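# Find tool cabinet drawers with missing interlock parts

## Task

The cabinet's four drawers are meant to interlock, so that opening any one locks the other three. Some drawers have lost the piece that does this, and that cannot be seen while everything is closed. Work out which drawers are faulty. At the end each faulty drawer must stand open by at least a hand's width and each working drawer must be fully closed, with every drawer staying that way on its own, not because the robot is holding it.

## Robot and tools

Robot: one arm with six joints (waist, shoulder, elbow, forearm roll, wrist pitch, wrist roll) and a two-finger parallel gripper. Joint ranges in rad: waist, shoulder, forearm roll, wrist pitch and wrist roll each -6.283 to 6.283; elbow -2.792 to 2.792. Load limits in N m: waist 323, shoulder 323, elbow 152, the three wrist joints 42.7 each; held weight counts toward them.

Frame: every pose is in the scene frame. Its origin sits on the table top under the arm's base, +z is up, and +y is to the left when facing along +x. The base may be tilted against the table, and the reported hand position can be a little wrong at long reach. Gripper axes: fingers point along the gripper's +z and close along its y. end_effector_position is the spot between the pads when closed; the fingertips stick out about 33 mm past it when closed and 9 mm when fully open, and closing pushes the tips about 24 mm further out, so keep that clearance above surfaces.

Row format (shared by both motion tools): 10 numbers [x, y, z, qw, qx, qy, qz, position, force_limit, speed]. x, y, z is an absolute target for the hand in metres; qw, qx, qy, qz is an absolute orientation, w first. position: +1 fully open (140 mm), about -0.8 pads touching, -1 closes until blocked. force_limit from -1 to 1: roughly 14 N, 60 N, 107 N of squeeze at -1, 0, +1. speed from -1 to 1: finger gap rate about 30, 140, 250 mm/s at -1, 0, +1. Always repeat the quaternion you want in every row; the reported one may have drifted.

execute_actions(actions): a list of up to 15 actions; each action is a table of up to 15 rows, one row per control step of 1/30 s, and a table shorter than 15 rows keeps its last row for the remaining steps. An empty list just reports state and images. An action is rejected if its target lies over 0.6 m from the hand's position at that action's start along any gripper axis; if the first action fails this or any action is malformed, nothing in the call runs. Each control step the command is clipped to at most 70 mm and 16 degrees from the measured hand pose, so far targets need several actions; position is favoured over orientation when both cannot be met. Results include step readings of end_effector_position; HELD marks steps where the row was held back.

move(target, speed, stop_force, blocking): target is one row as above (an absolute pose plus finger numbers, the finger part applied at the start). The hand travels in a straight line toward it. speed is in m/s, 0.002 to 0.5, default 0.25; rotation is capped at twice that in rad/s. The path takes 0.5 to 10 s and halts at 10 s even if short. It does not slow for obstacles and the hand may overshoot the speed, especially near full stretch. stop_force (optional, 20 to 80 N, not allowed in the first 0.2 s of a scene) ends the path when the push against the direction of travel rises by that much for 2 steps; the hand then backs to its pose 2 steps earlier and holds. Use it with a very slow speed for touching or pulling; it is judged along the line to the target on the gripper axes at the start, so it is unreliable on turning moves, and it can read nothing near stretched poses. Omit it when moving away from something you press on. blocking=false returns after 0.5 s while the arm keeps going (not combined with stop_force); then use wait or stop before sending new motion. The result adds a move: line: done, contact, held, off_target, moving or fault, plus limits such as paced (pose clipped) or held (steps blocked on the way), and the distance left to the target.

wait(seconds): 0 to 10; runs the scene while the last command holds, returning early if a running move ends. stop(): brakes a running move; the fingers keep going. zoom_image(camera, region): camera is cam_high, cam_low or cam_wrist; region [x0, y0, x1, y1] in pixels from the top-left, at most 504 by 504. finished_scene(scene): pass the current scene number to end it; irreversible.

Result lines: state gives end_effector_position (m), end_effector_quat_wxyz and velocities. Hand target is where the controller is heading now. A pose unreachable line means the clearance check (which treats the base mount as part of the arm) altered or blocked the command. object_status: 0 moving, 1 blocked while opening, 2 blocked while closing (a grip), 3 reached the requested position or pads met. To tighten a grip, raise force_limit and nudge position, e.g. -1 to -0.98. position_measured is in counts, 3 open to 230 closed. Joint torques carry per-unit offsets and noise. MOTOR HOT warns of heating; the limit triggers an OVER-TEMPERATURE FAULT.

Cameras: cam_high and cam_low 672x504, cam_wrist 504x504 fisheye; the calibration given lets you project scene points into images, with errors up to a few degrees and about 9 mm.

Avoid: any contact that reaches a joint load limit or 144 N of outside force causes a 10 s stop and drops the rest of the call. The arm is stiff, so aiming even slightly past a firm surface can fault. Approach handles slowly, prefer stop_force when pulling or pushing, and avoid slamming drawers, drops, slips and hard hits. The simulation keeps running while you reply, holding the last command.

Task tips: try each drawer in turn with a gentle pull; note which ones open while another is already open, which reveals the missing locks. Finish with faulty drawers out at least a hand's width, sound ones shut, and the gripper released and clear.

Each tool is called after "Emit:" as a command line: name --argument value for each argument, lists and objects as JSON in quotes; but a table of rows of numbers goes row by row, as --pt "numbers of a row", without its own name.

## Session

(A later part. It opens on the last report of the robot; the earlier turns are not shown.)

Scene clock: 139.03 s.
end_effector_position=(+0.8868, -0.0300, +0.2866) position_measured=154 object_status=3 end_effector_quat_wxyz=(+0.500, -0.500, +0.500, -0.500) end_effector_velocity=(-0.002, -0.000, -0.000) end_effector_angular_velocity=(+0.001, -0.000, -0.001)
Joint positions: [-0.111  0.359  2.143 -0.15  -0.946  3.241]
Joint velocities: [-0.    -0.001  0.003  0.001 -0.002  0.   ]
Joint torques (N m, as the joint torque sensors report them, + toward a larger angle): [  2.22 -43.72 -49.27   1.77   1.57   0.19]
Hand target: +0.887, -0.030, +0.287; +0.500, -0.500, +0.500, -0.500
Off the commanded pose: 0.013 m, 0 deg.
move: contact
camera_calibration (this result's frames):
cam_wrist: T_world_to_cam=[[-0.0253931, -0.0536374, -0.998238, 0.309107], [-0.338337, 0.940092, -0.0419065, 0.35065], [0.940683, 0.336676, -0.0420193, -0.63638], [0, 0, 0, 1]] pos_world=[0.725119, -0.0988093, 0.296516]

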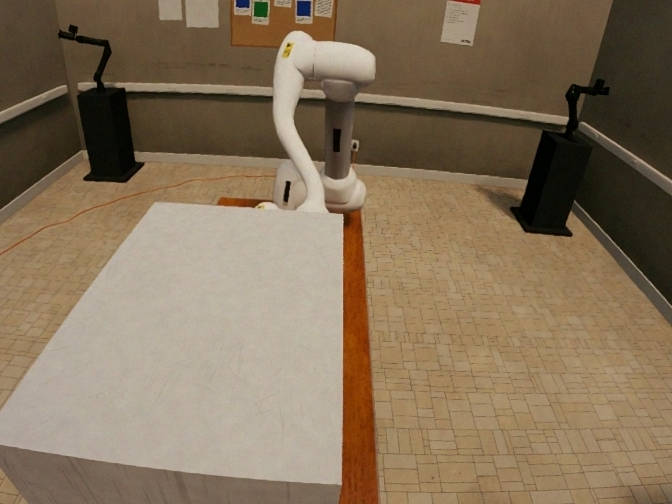

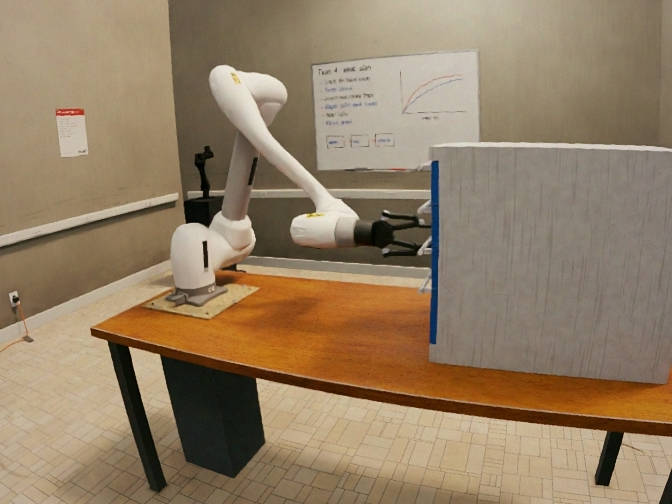

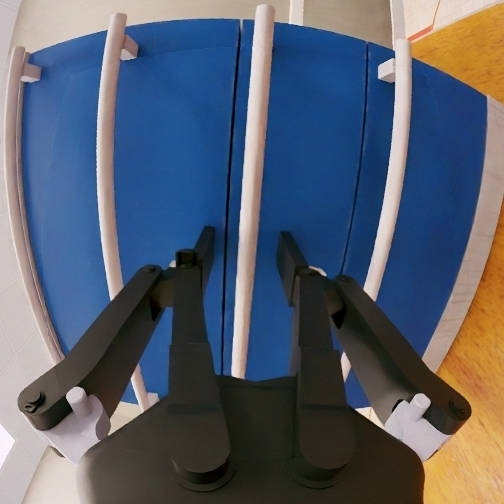

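Emit:
move --target '[0.835,-0.03,0.2865,0.5,-0.5,0.5,-0.5,-0.2,0,0]' --speed 0.1

Emit:
move --target '[0.835,-0.03,0.3865,0.5,-0.5,0.5,-0.5,-0.2,0,0]' --speed 0.12

Emit:
move --target '[0.875,-0.03,0.3865,0.5,-0.5,0.5,-0.5,-0.2,0,0]' --speed 0.06

Emit:
execute_actions --actions '[[[0.875,-0.03,0.3865,0.5,-0.5,0.5,-0.5,-1,0,-0.3]],[[0.875,-0.03,0.3865,0.5,-0.5,0.5,-0.5,-1,0,-0.3]]]'

Emit:
move --target '[0.745,-0.03,0.3865,0.5,-0.5,0.5,-0.5,-1,0,-0.3]' --speed 0.04 --stop_force 45

Emit:
zoom_image --camera "cam_low" --region '[360, 165, 460, 265]'

Scene clock: 146.97 s.
end_effector_position=(+0.8351, -0.0300, +0.2864) position_measured=154 object_status=3 end_effector_quat_wxyz=(+0.500, -0.500, +0.500, -0.500) end_effector_velocity=(-0.002, +0.000, -0.001) end_effector_angular_velocity=(-0.000, +0.002, +0.000)
Joint positions: [-0.123  0.3    2.24  -0.162 -0.985  3.243]
Joint velocities: [-0.    -0.002  0.004 -0.001 -0.001  0.   ]
Joint torques (N m, as the joint torque sensors report them, + toward a larger angle): [ -0.07 -58.59 -23.53   2.16  -3.43   0.46]
Hand target: +0.835, -0.030, +0.286; +0.500, -0.500, +0.500, -0.500
Off the commanded pose: 0.000 m, 0 deg.
move: done
camera_calibration (this result's frames):
cam_wrist: T_world_to_cam=[[-0.0253413, -0.0537423, -0.998233, 0.307604], [-0.338353, 0.940081, -0.042022, 0.333181], [0.940678, 0.33669, -0.0420067, -0.587748], [0, 0, 0, 1]] pos_world=[0.673409, -0.0987962, 0.296372]

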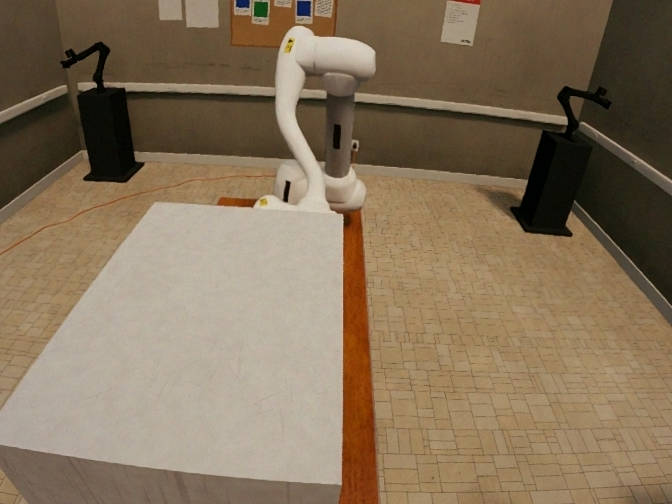

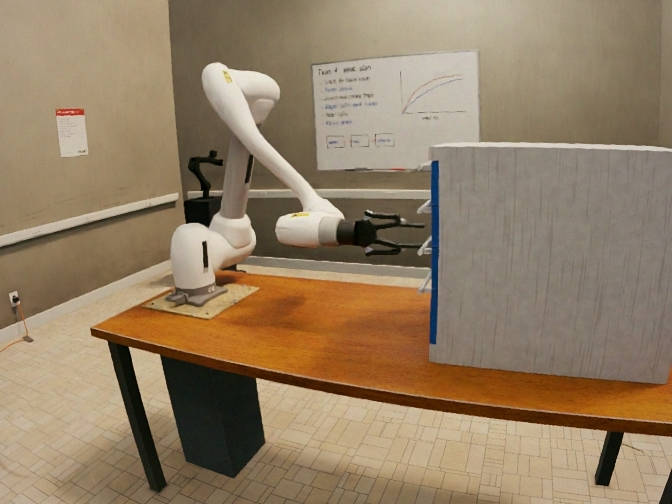

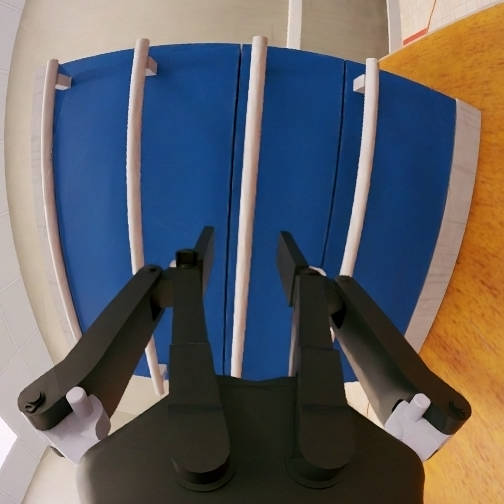

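Scene clock: 148.20 s.
end_effector_position=(+0.8348, -0.0300, +0.3864) position_measured=154 object_status=3 end_effector_quat_wxyz=(+0.500, -0.500, +0.500, -0.500) end_effector_velocity=(+0.000, +0.000, +0.001) end_effector_angular_velocity=(-0.000, +0.001, +0.001)
Joint positions: [-0.126  0.146  2.177 -0.197 -0.772  3.295]
Joint velocities: [-0.    -0.002 -0.002 -0.002  0.005  0.002]
Joint torques (N m, as the joint torque sensors report them, + toward a larger angle): [ -3.41 -49.27 -30.48   2.68  -3.1    0.22]
Hand target: +0.835, -0.030, +0.387; +0.500, -0.500, +0.500, -0.500
Off the commanded pose: 0.000 m, 0 deg.
move: done
camera_calibration (this result's frames):
cam_wrist: T_world_to_cam=[[-0.0253453, -0.0537678, -0.998232, 0.407376], [-0.338336, 0.940086, -0.0420455, 0.337284], [0.940684, 0.336672, -0.0420184, -0.583304], [0, 0, 0, 1]] pos_world=[0.673145, -0.0987895, 0.396327]

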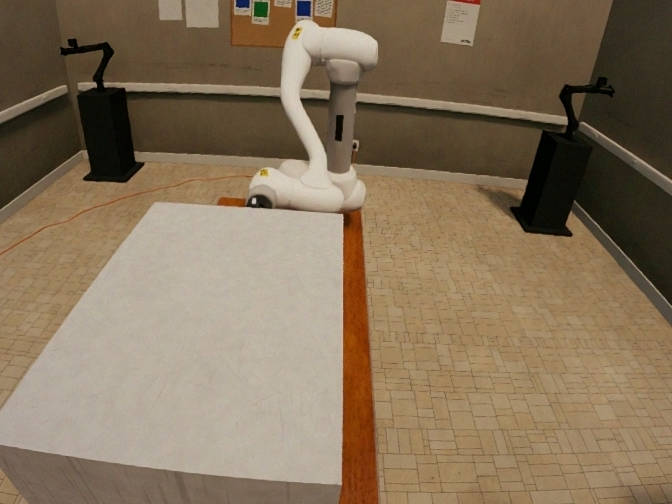

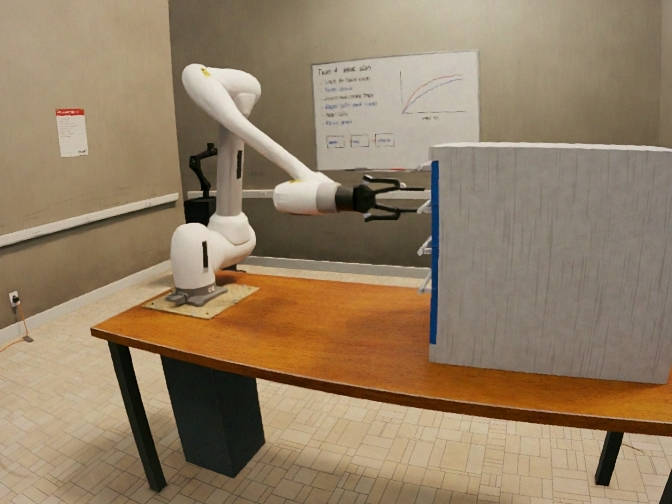

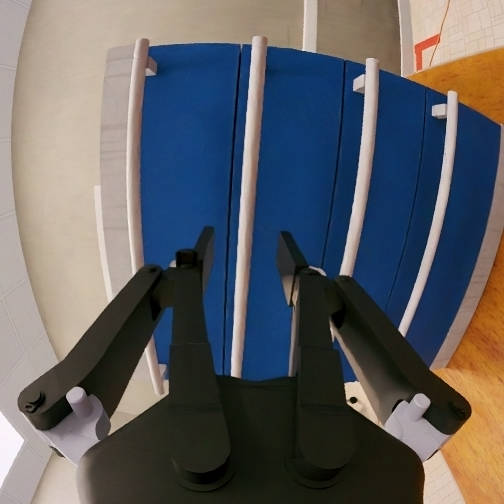

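Scene clock: 149.20 s.
end_effector_position=(+0.8749, -0.0300, +0.3866) position_measured=154 object_status=3 end_effector_quat_wxyz=(+0.500, -0.500, +0.500, -0.500) end_effector_velocity=(+0.001, +0.000, +0.000) end_effector_angular_velocity=(-0.001, +0.000, +0.000)
Joint positions: [-0.116  0.202  2.105 -0.185 -0.755  3.289]
Joint velocities: [ 0.     0.001 -0.002  0.     0.001 -0.   ]
Joint torques (N m, as the joint torque sensors report them, + toward a larger angle): [ -0.51 -55.16 -30.37   3.12  -3.15   0.13]
Hand target: +0.875, -0.030, +0.387; +0.500, -0.500, +0.500, -0.500
Off the commanded pose: 0.000 m, 0 deg.
move: done
camera_calibration (this result's frames):
cam_wrist: T_world_to_cam=[[-0.0253182, -0.0537209, -0.998235, 0.408569], [-0.338356, 0.94008, -0.0420095, 0.350873], [0.940678, 0.336695, -0.0419779, -0.620963], [0, 0, 0, 1]] pos_world=[0.71319, -0.0988253, 0.396521]

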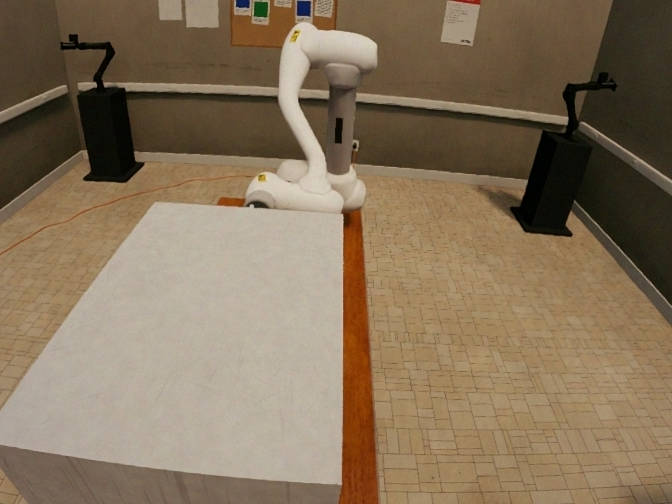

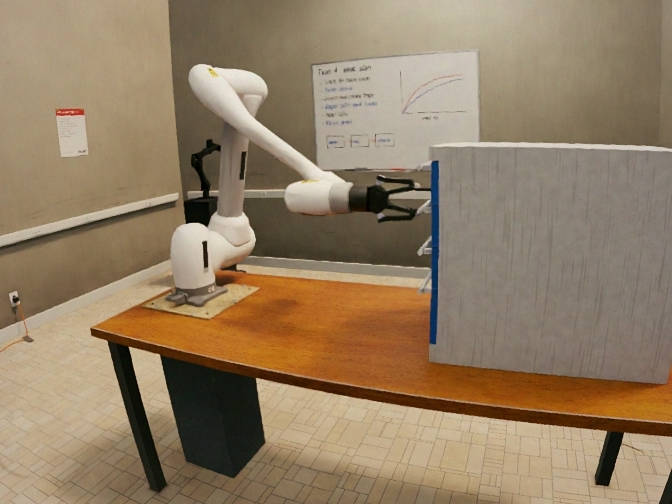

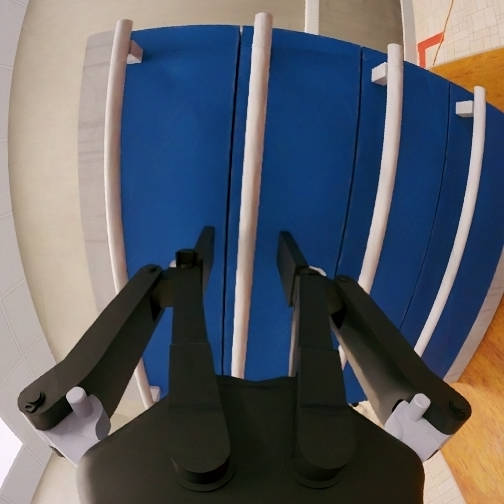

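Scene clock: 150.20 s.
end_effector_position=(+0.8750, -0.0300, +0.3865) position_measured=217 object_status=2 end_effector_quat_wxyz=(+0.500, -0.500, +0.500, -0.500) end_effector_velocity=(+0.001, -0.000, +0.002) end_effector_angular_velocity=(+0.000, -0.003, -0.000)
Joint positions: [-0.116  0.202  2.105 -0.185 -0.755  3.289]
Joint velocities: [-0.    -0.    -0.002  0.001 -0.001  0.   ]
Joint torques (N m, as the joint torque sensors report them, + toward a larger angle): [ -0.28 -48.07 -31.89   3.06  -1.48   0.32]
Hand target: +0.875, -0.030, +0.386; +0.500, -0.500, +0.500, -0.500
Off the commanded pose: 0.000 m, 0 deg.
Step readings (end_effector_position; steps 1 to 15: 1st action; 16 to 30: 2nd action):
0: (+0.8749, -0.0300, +0.3866)
1: (+0.8749, -0.0300, +0.3866)
2: (+0.8750, -0.0300, +0.3866)
4: (+0.8750, -0.0300, +0.3865)
8: (+0.8750, -0.0300, +0.3865)
15: (+0.8750, -0.0300, +0.3865)
16: (+0.8750, -0.0300, +0.3865)
17: (+0.8750, -0.0300, +0.3865)
19: (+0.8750, -0.0300, +0.3865)
23: (+0.8750, -0.0300, +0.3865)
30: end_effector_position above
camera_calibration (this result's frames):
cam_wrist: T_world_to_cam=[[-0.0252954, -0.0537223, -0.998235, 0.408511], [-0.338339, 0.940086, -0.0420193, 0.350894], [0.940684, 0.336679, -0.0419562, -0.621093], [0, 0, 0, 1]] pos_world=[0.713307, -0.0988155, 0.396476]

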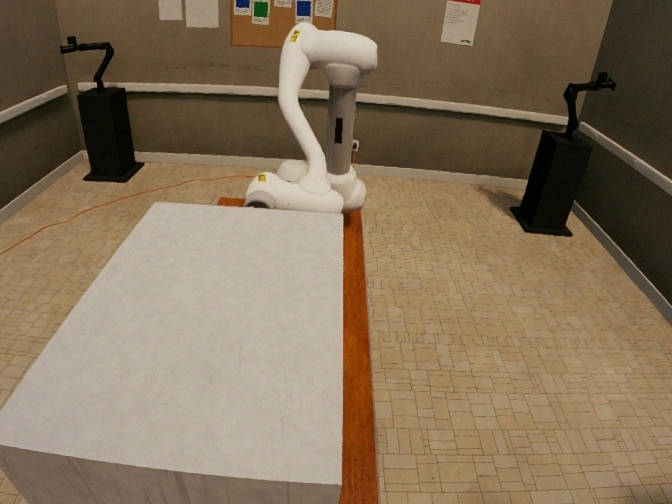

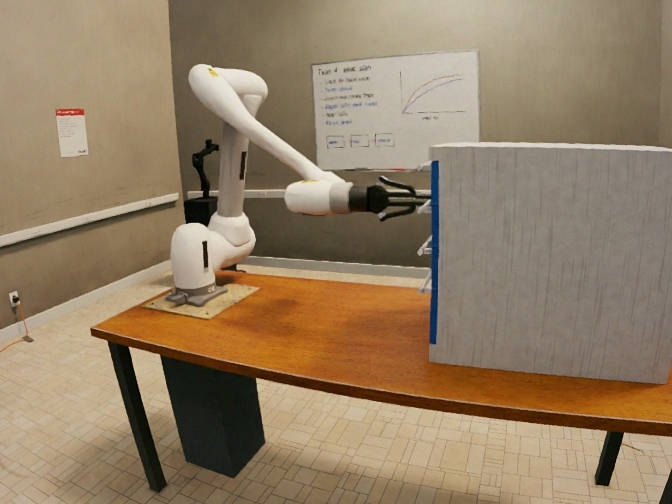

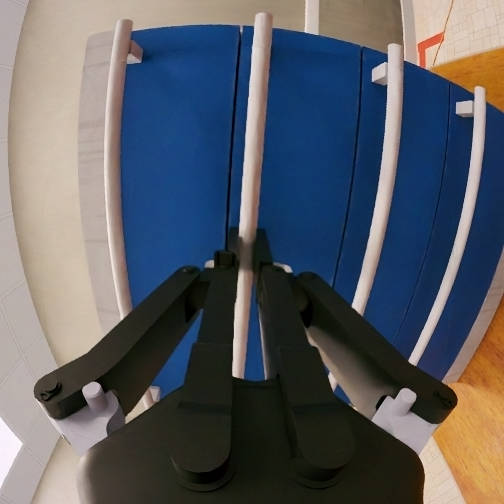

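Scene clock: 153.77 s.
end_effector_position=(+0.7451, -0.0299, +0.3863) position_measured=217 object_status=2 end_effector_quat_wxyz=(+0.500, -0.500, +0.500, -0.500) end_effector_velocity=(-0.001, +0.000, +0.000) end_effector_angular_velocity=(-0.000, -0.001, +0.000)
Joint positions: [-0.155  0.013  2.329 -0.234 -0.794  3.319]
Joint velocities: [-0.    -0.002  0.002 -0.001 -0.     0.001]
Joint torques (N m, as the joint torque sensors report them, + toward a larger angle): [ -0.33 -39.76 -31.64   2.8   -4.56   0.48]
Hand target: +0.745, -0.030, +0.386; +0.500, -0.500, +0.500, -0.500
Off the commanded pose: 0.000 m, 0 deg.
move: done
camera_calibration (this result's frames):
cam_wrist: T_world_to_cam=[[-0.0253494, -0.0537908, -0.99823, 0.405035], [-0.338374, 0.940071, -0.042064, 0.306911], [0.94067, 0.336709, -0.0420317, -0.498862], [0, 0, 0, 1]] pos_world=[0.583383, -0.0987591, 0.396261]

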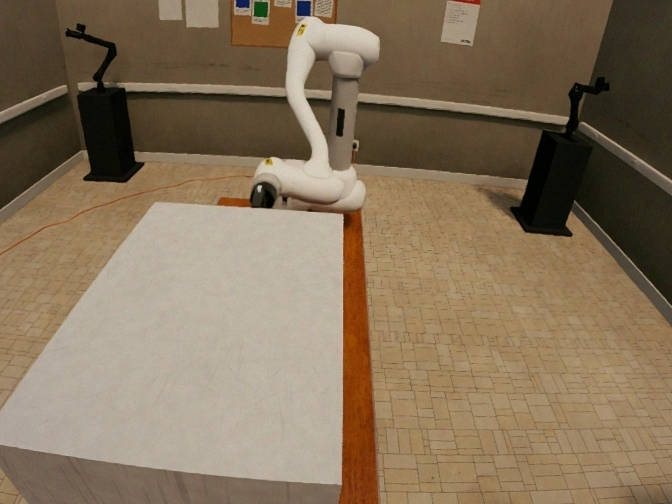

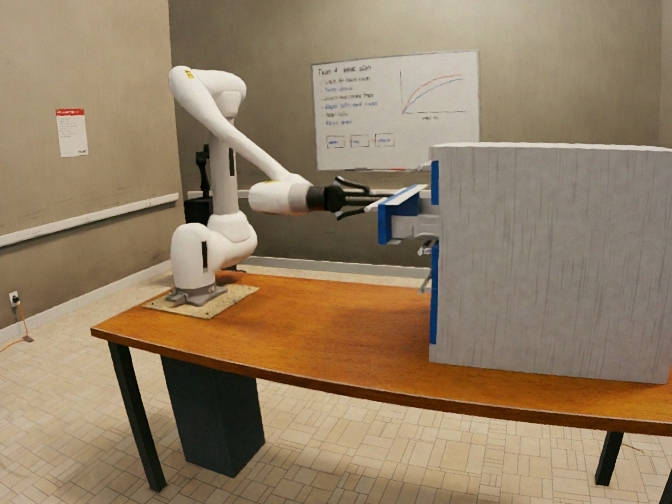

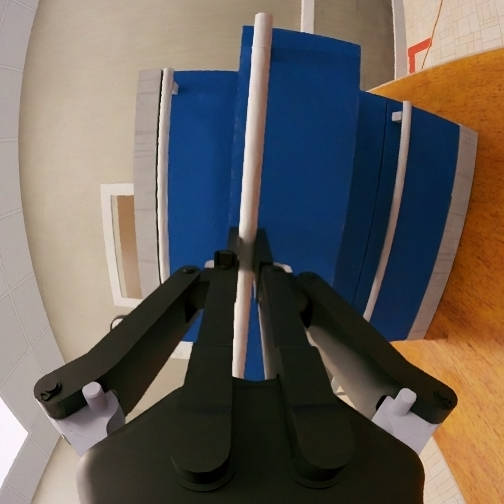

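Region (360, 165, 460, 265) of cam_low's 672x504 image, scaled by 5.040, with more detail than that image has.

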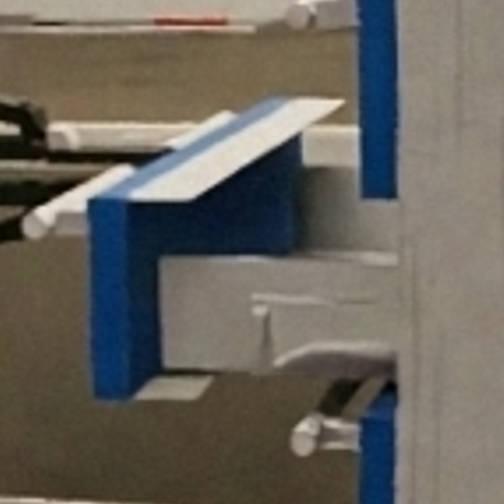

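Emit:
execute_actions --actions '[[[0.745,-0.03,0.3865,0.5,-0.5,0.5,-0.5,-0.2,0,0]]]'

Emit:
move --target '[0.703,-0.03,0.3865,0.5,-0.5,0.5,-0.5,-0.2,0,0]' --speed 0.1

Emit:
move --target '[0.703,-0.03,0.4865,0.5,-0.5,0.5,-0.5,-0.2,0,0]' --speed 0.12

Emit:
move --target '[0.875,-0.03,0.4865,0.5,-0.5,0.5,-0.5,-0.2,0,0]' --speed 0.1

Emit:
execute_actions --actions '[[[0.875,-0.03,0.4865,0.5,-0.5,0.5,-0.5,-1,0,-0.3]],[[0.875,-0.03,0.4865,0.5,-0.5,0.5,-0.5,-1,0,-0.3]]]'

Emit:
move --target '[0.857,-0.03,0.4865,0.5,-0.5,0.5,-0.5,-1,0,-0.3]' --speed 0.008 --stop_force 35

Scene clock: 162.57 s.
end_effector_position=(+0.7450, -0.0300, +0.3865) position_measured=154 object_status=0 end_effector_quat_wxyz=(+0.500, -0.500, +0.500, -0.500) end_effector_velocity=(-0.000, -0.000, -0.000) end_effector_angular_velocity=(-0.000, +0.001, -0.000)
Joint positions: [-0.156  0.012  2.329 -0.235 -0.794  3.319]
Joint velocities: [-0.  0.  0.  0.  0. -0.]
Joint torques (N m, as the joint torque sensors report them, + toward a larger angle): [ -0.49 -33.86 -30.58   2.76  -3.24   0.13]
Hand target: +0.745, -0.030, +0.386; +0.500, -0.500, +0.500, -0.500
Off the commanded pose: 0.000 m, 0 deg.
Step readings (end_effector_position):
0: (+0.7450, -0.0299, +0.3863)
1: (+0.7450, -0.0299, +0.3863)
2: (+0.7450, -0.0299, +0.3863)
4: (+0.7449, -0.0299, +0.3865)
8: (+0.7449, -0.0300, +0.3864)
15: end_effector_position above
camera_calibration (this result's frames):
cam_wrist: T_world_to_cam=[[-0.0253215, -0.0537337, -0.998234, 0.405223], [-0.338355, 0.94008, -0.0420205, 0.306909], [0.940678, 0.336693, -0.0419853, -0.498775], [0, 0, 0, 1]] pos_world=[0.583291, -0.0988108, 0.396462]

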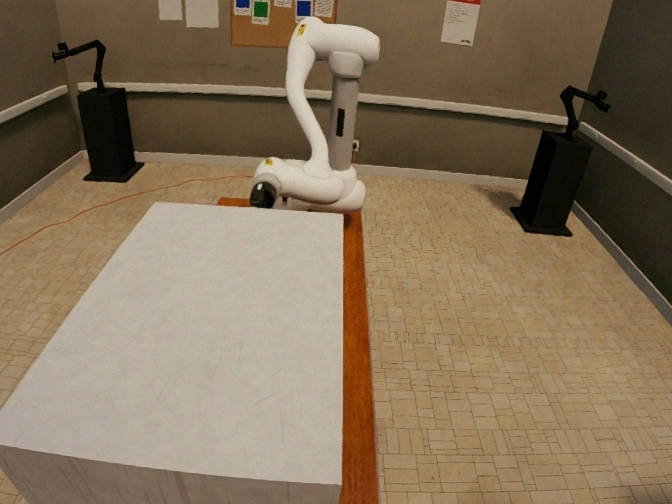

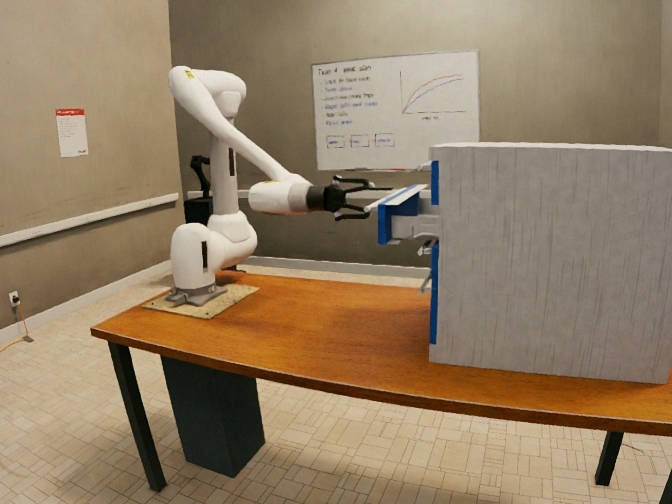

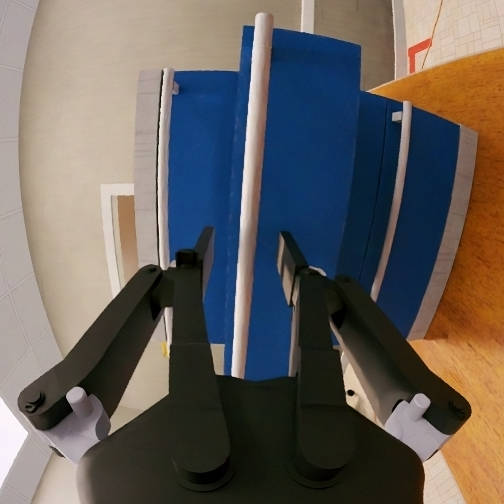

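Scene clock: 163.40 s.
end_effector_position=(+0.7031, -0.0300, +0.3864) position_measured=154 object_status=3 end_effector_quat_wxyz=(+0.500, -0.500, +0.500, -0.500) end_effector_velocity=(-0.001, +0.000, -0.000) end_effector_angular_velocity=(-0.001, +0.001, +0.000)
Joint positions: [-0.175 -0.056  2.396 -0.261 -0.796  3.338]
Joint velocities: [-0.001 -0.003  0.002 -0.002  0.002  0.001]
Joint torques (N m, as the joint torque sensors report them, + toward a larger angle): [ -3.15 -27.83 -29.91   2.97  -3.25   0.68]
Hand target: +0.703, -0.030, +0.386; +0.500, -0.500, +0.500, -0.500
Off the commanded pose: 0.000 m, 0 deg.
move: done
camera_calibration (this result's frames):
cam_wrist: T_world_to_cam=[[-0.0253426, -0.0537576, -0.998232, 0.404093], [-0.338349, 0.940081, -0.0420362, 0.292717], [0.940679, 0.336686, -0.042013, -0.459373], [0, 0, 0, 1]] pos_world=[0.541404, -0.0987907, 0.396384]

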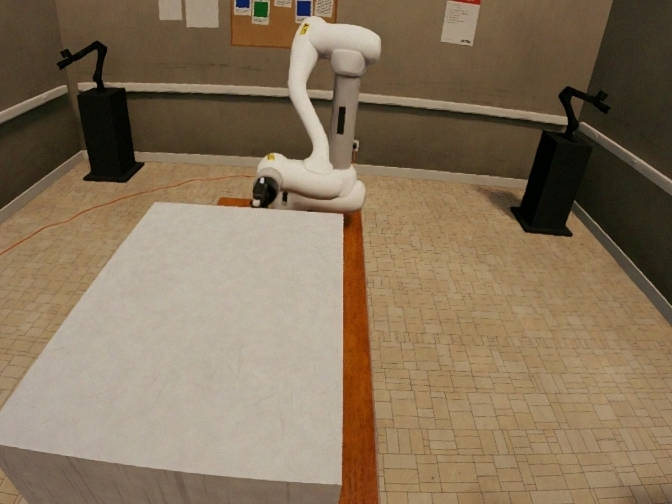

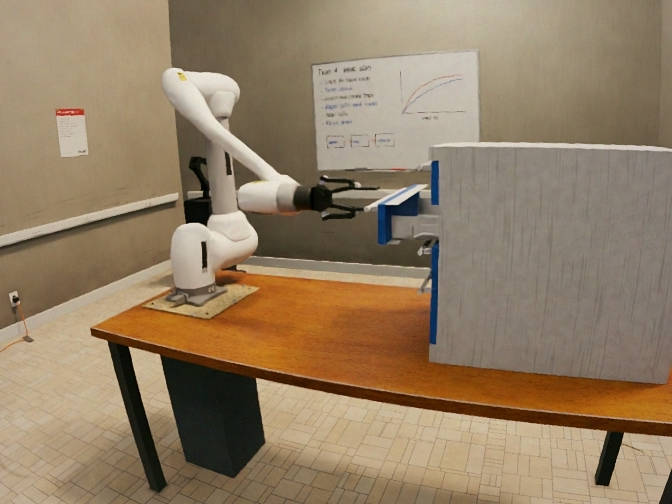

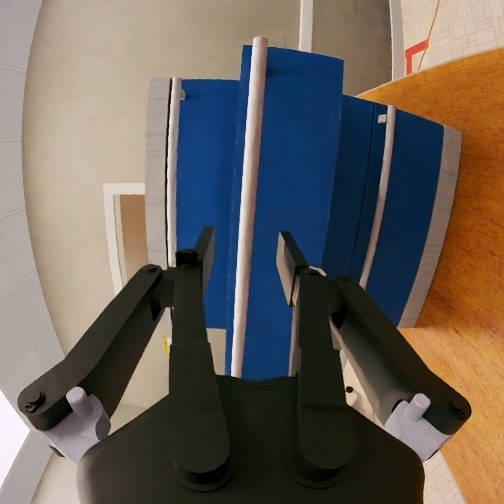

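Scene clock: 164.63 s.
end_effector_position=(+0.7028, -0.0300, +0.4864) position_measured=154 object_status=3 end_effector_quat_wxyz=(+0.500, -0.500, +0.500, -0.500) end_effector_velocity=(-0.000, -0.000, +0.001) end_effector_angular_velocity=(+0.001, +0.002, +0.001)
Joint positions: [-0.178 -0.193  2.285 -0.36  -0.56   3.462]
Joint velocities: [-0.001 -0.002 -0.001 -0.007  0.004  0.007]
Joint torques (N m, as the joint torque sensors report them, + toward a larger angle): [  0.2  -20.26 -35.05   3.89  -2.85  -0.19]
Hand target: +0.703, -0.030, +0.486; +0.500, -0.500, +0.500, -0.500
Off the commanded pose: 0.000 m, 0 deg.
move: done
camera_calibration (this result's frames):
cam_wrist: T_world_to_cam=[[-0.0253242, -0.0537808, -0.998232, 0.503841], [-0.33827, 0.940108, -0.0420677, 0.296775], [0.940708, 0.336607, -0.042, -0.454966], [0, 0, 0, 1]] pos_world=[0.54114, -0.0987595, 0.496326]

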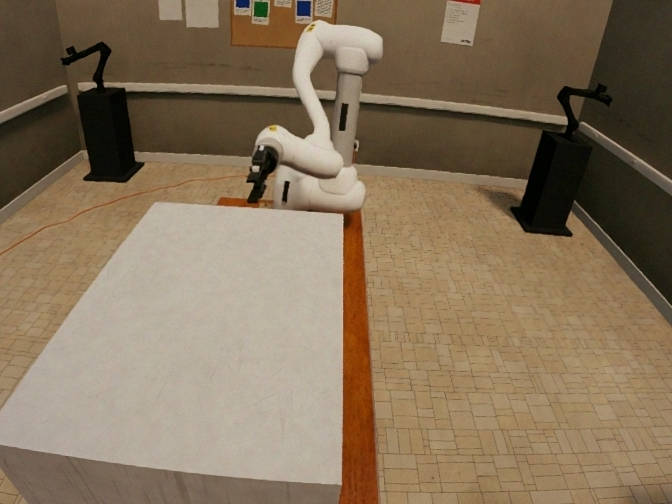

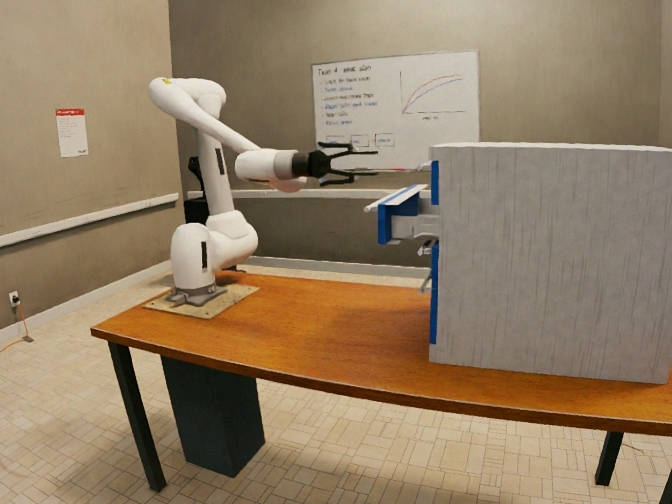

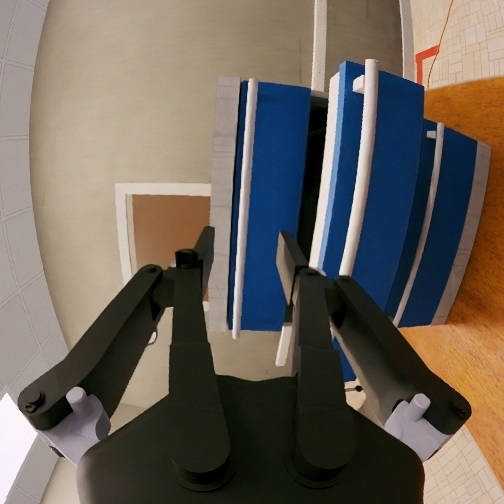

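Scene clock: 166.73 s.
end_effector_position=(+0.8749, -0.0301, +0.4868) position_measured=154 object_status=3 end_effector_quat_wxyz=(+0.500, -0.500, +0.500, -0.500) end_effector_velocity=(+0.002, +0.000, -0.001) end_effector_angular_velocity=(-0.000, +0.000, +0.001)
Joint positions: [-0.118  0.092  2.014 -0.245 -0.559  3.362]
Joint velocities: [ 0.     0.003 -0.002 -0.    -0.001 -0.   ]
Joint torques (N m, as the joint torque sensors report them, + toward a larger angle): [ -1.33 -48.68 -34.08   3.66  -2.96   0.54]
Hand target: +0.875, -0.030, +0.487; +0.500, -0.500, +0.500, -0.500
Off the commanded pose: 0.000 m, 0 deg.
move: done
camera_calibration (this result's frames):
cam_wrist: T_world_to_cam=[[-0.0252737, -0.0536432, -0.99824, 0.508567], [-0.338316, 0.940097, -0.0419532, 0.355087], [0.940693, 0.33666, -0.0419081, -0.61677], [0, 0, 0, 1]] pos_world=[0.713176, -0.0988935, 0.496722]

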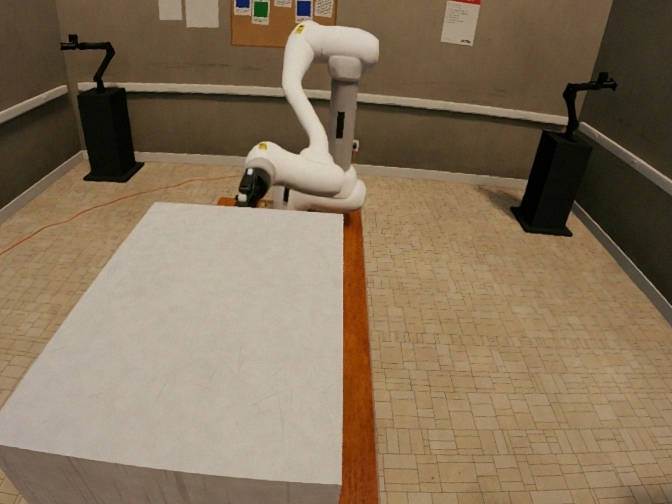

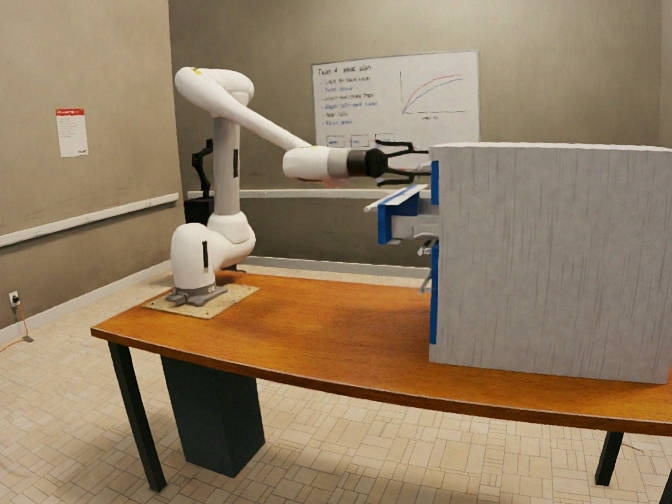

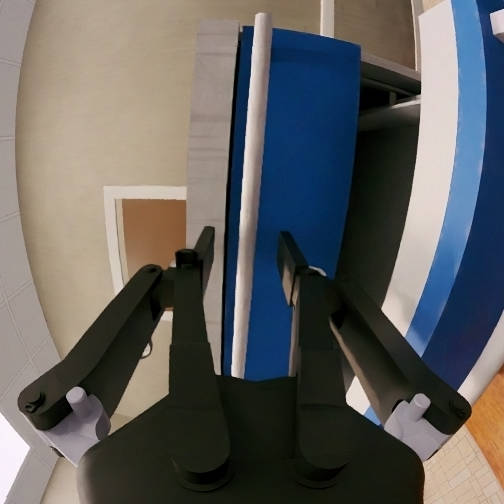

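Scene clock: 167.73 s.
end_effector_position=(+0.8750, -0.0300, +0.4865) position_measured=217 object_status=2 end_effector_quat_wxyz=(+0.500, -0.500, +0.500, -0.500) end_effector_velocity=(-0.000, +0.000, +0.000) end_effector_angular_velocity=(-0.000, -0.000, +0.000)
Joint positions: [-0.118  0.092  2.014 -0.244 -0.559  3.361]
Joint velocities: [ 0. -0.  0. -0. -0.  0.]
Joint torques (N m, as the joint torque sensors report them, + toward a larger angle): [  1.27 -46.39 -32.37   3.32  -1.55   0.37]
Hand target: +0.875, -0.030, +0.486; +0.500, -0.500, +0.500, -0.500
Off the commanded pose: 0.000 m, 0 deg.
Step readings (end_effector_position; steps 1 to 15: 1st action; 16 to 30: 2nd action):
0: (+0.8749, -0.0301, +0.4868)
1: (+0.8749, -0.0301, +0.4868)
2: (+0.8749, -0.0301, +0.4867)
4: (+0.8750, -0.0300, +0.4866)
8: (+0.8750, -0.0300, +0.4866)
15: (+0.8750, -0.0300, +0.4866)
16: (+0.8750, -0.0300, +0.4866)
17: (+0.8750, -0.0300, +0.4866)
19: (+0.8750, -0.0300, +0.4865)
23: (+0.8750, -0.0300, +0.4865)
30: end_effector_position above
camera_calibration (this result's frames):
cam_wrist: T_world_to_cam=[[-0.0252733, -0.0537272, -0.998236, 0.508315], [-0.338357, 0.940079, -0.0420305, 0.355108], [0.940678, 0.336698, -0.0419379, -0.616893], [0, 0, 0, 1]] pos_world=[0.713298, -0.0988122, 0.496473]

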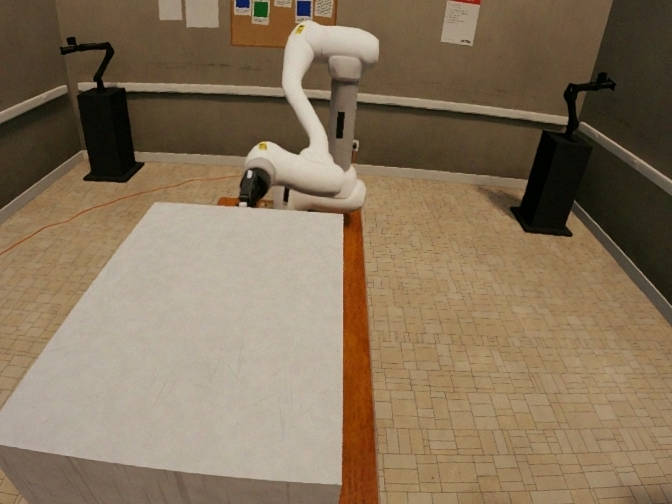

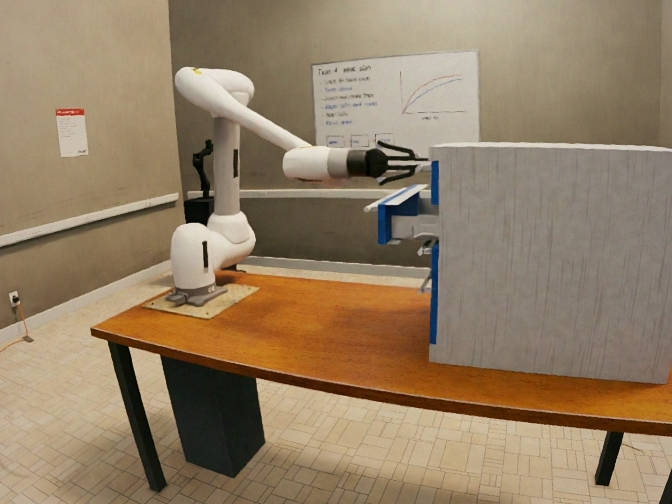

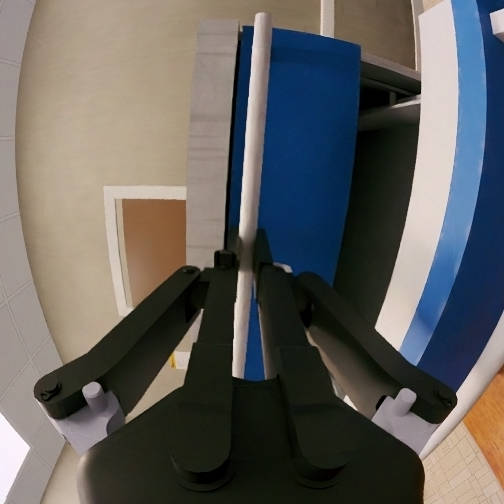

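Scene clock: 168.83 s.
end_effector_position=(+0.8690, -0.0301, +0.4866) position_measured=217 object_status=2 end_effector_quat_wxyz=(+0.500, -0.500, +0.500, -0.500) end_effector_velocity=(+0.003, -0.001, +0.000) end_effector_angular_velocity=(-0.000, +0.000, -0.001)
Joint positions: [-0.119  0.083  2.025 -0.247 -0.561  3.363]
Joint velocities: [-0.     0.003 -0.005  0.001  0.002 -0.   ]
Joint torques (N m, as the joint torque sensors report them, + toward a larger angle): [ -3.8  -58.69 -23.69   3.88  -2.1    0.18]
Hand target: +0.869, -0.030, +0.486; +0.500, -0.500, +0.500, -0.500
Off the commanded pose: 0.012 m, 0 deg.
move: contact
camera_calibration (this result's frames):
cam_wrist: T_world_to_cam=[[-0.0251855, -0.0537419, -0.998237, 0.508117], [-0.338351, 0.940079, -0.0420743, 0.353149], [0.940683, 0.336695, -0.04186, -0.611249], [0, 0, 0, 1]] pos_world=[0.707277, -0.0988757, 0.496493]

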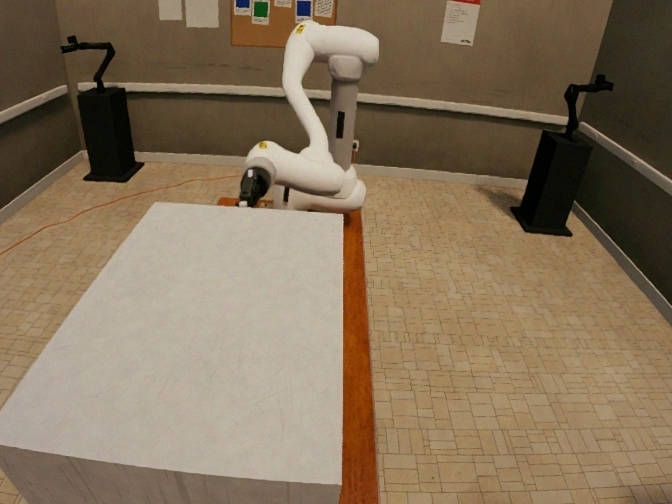

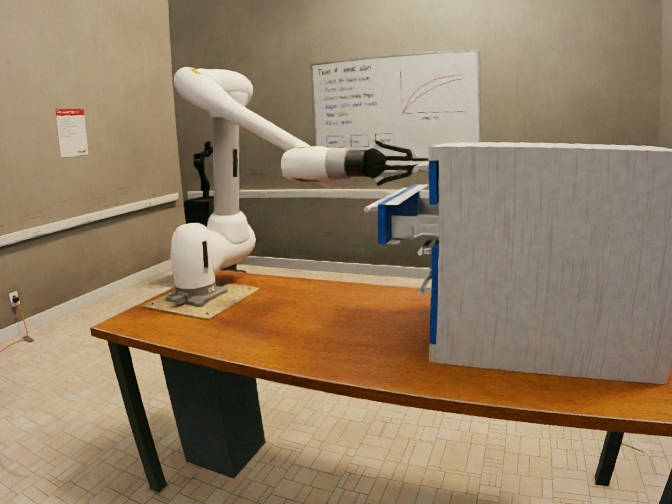

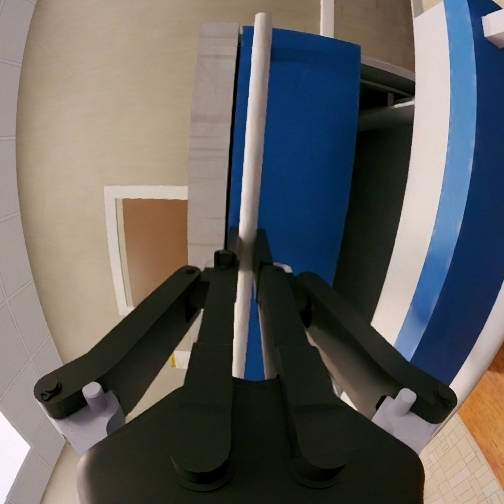

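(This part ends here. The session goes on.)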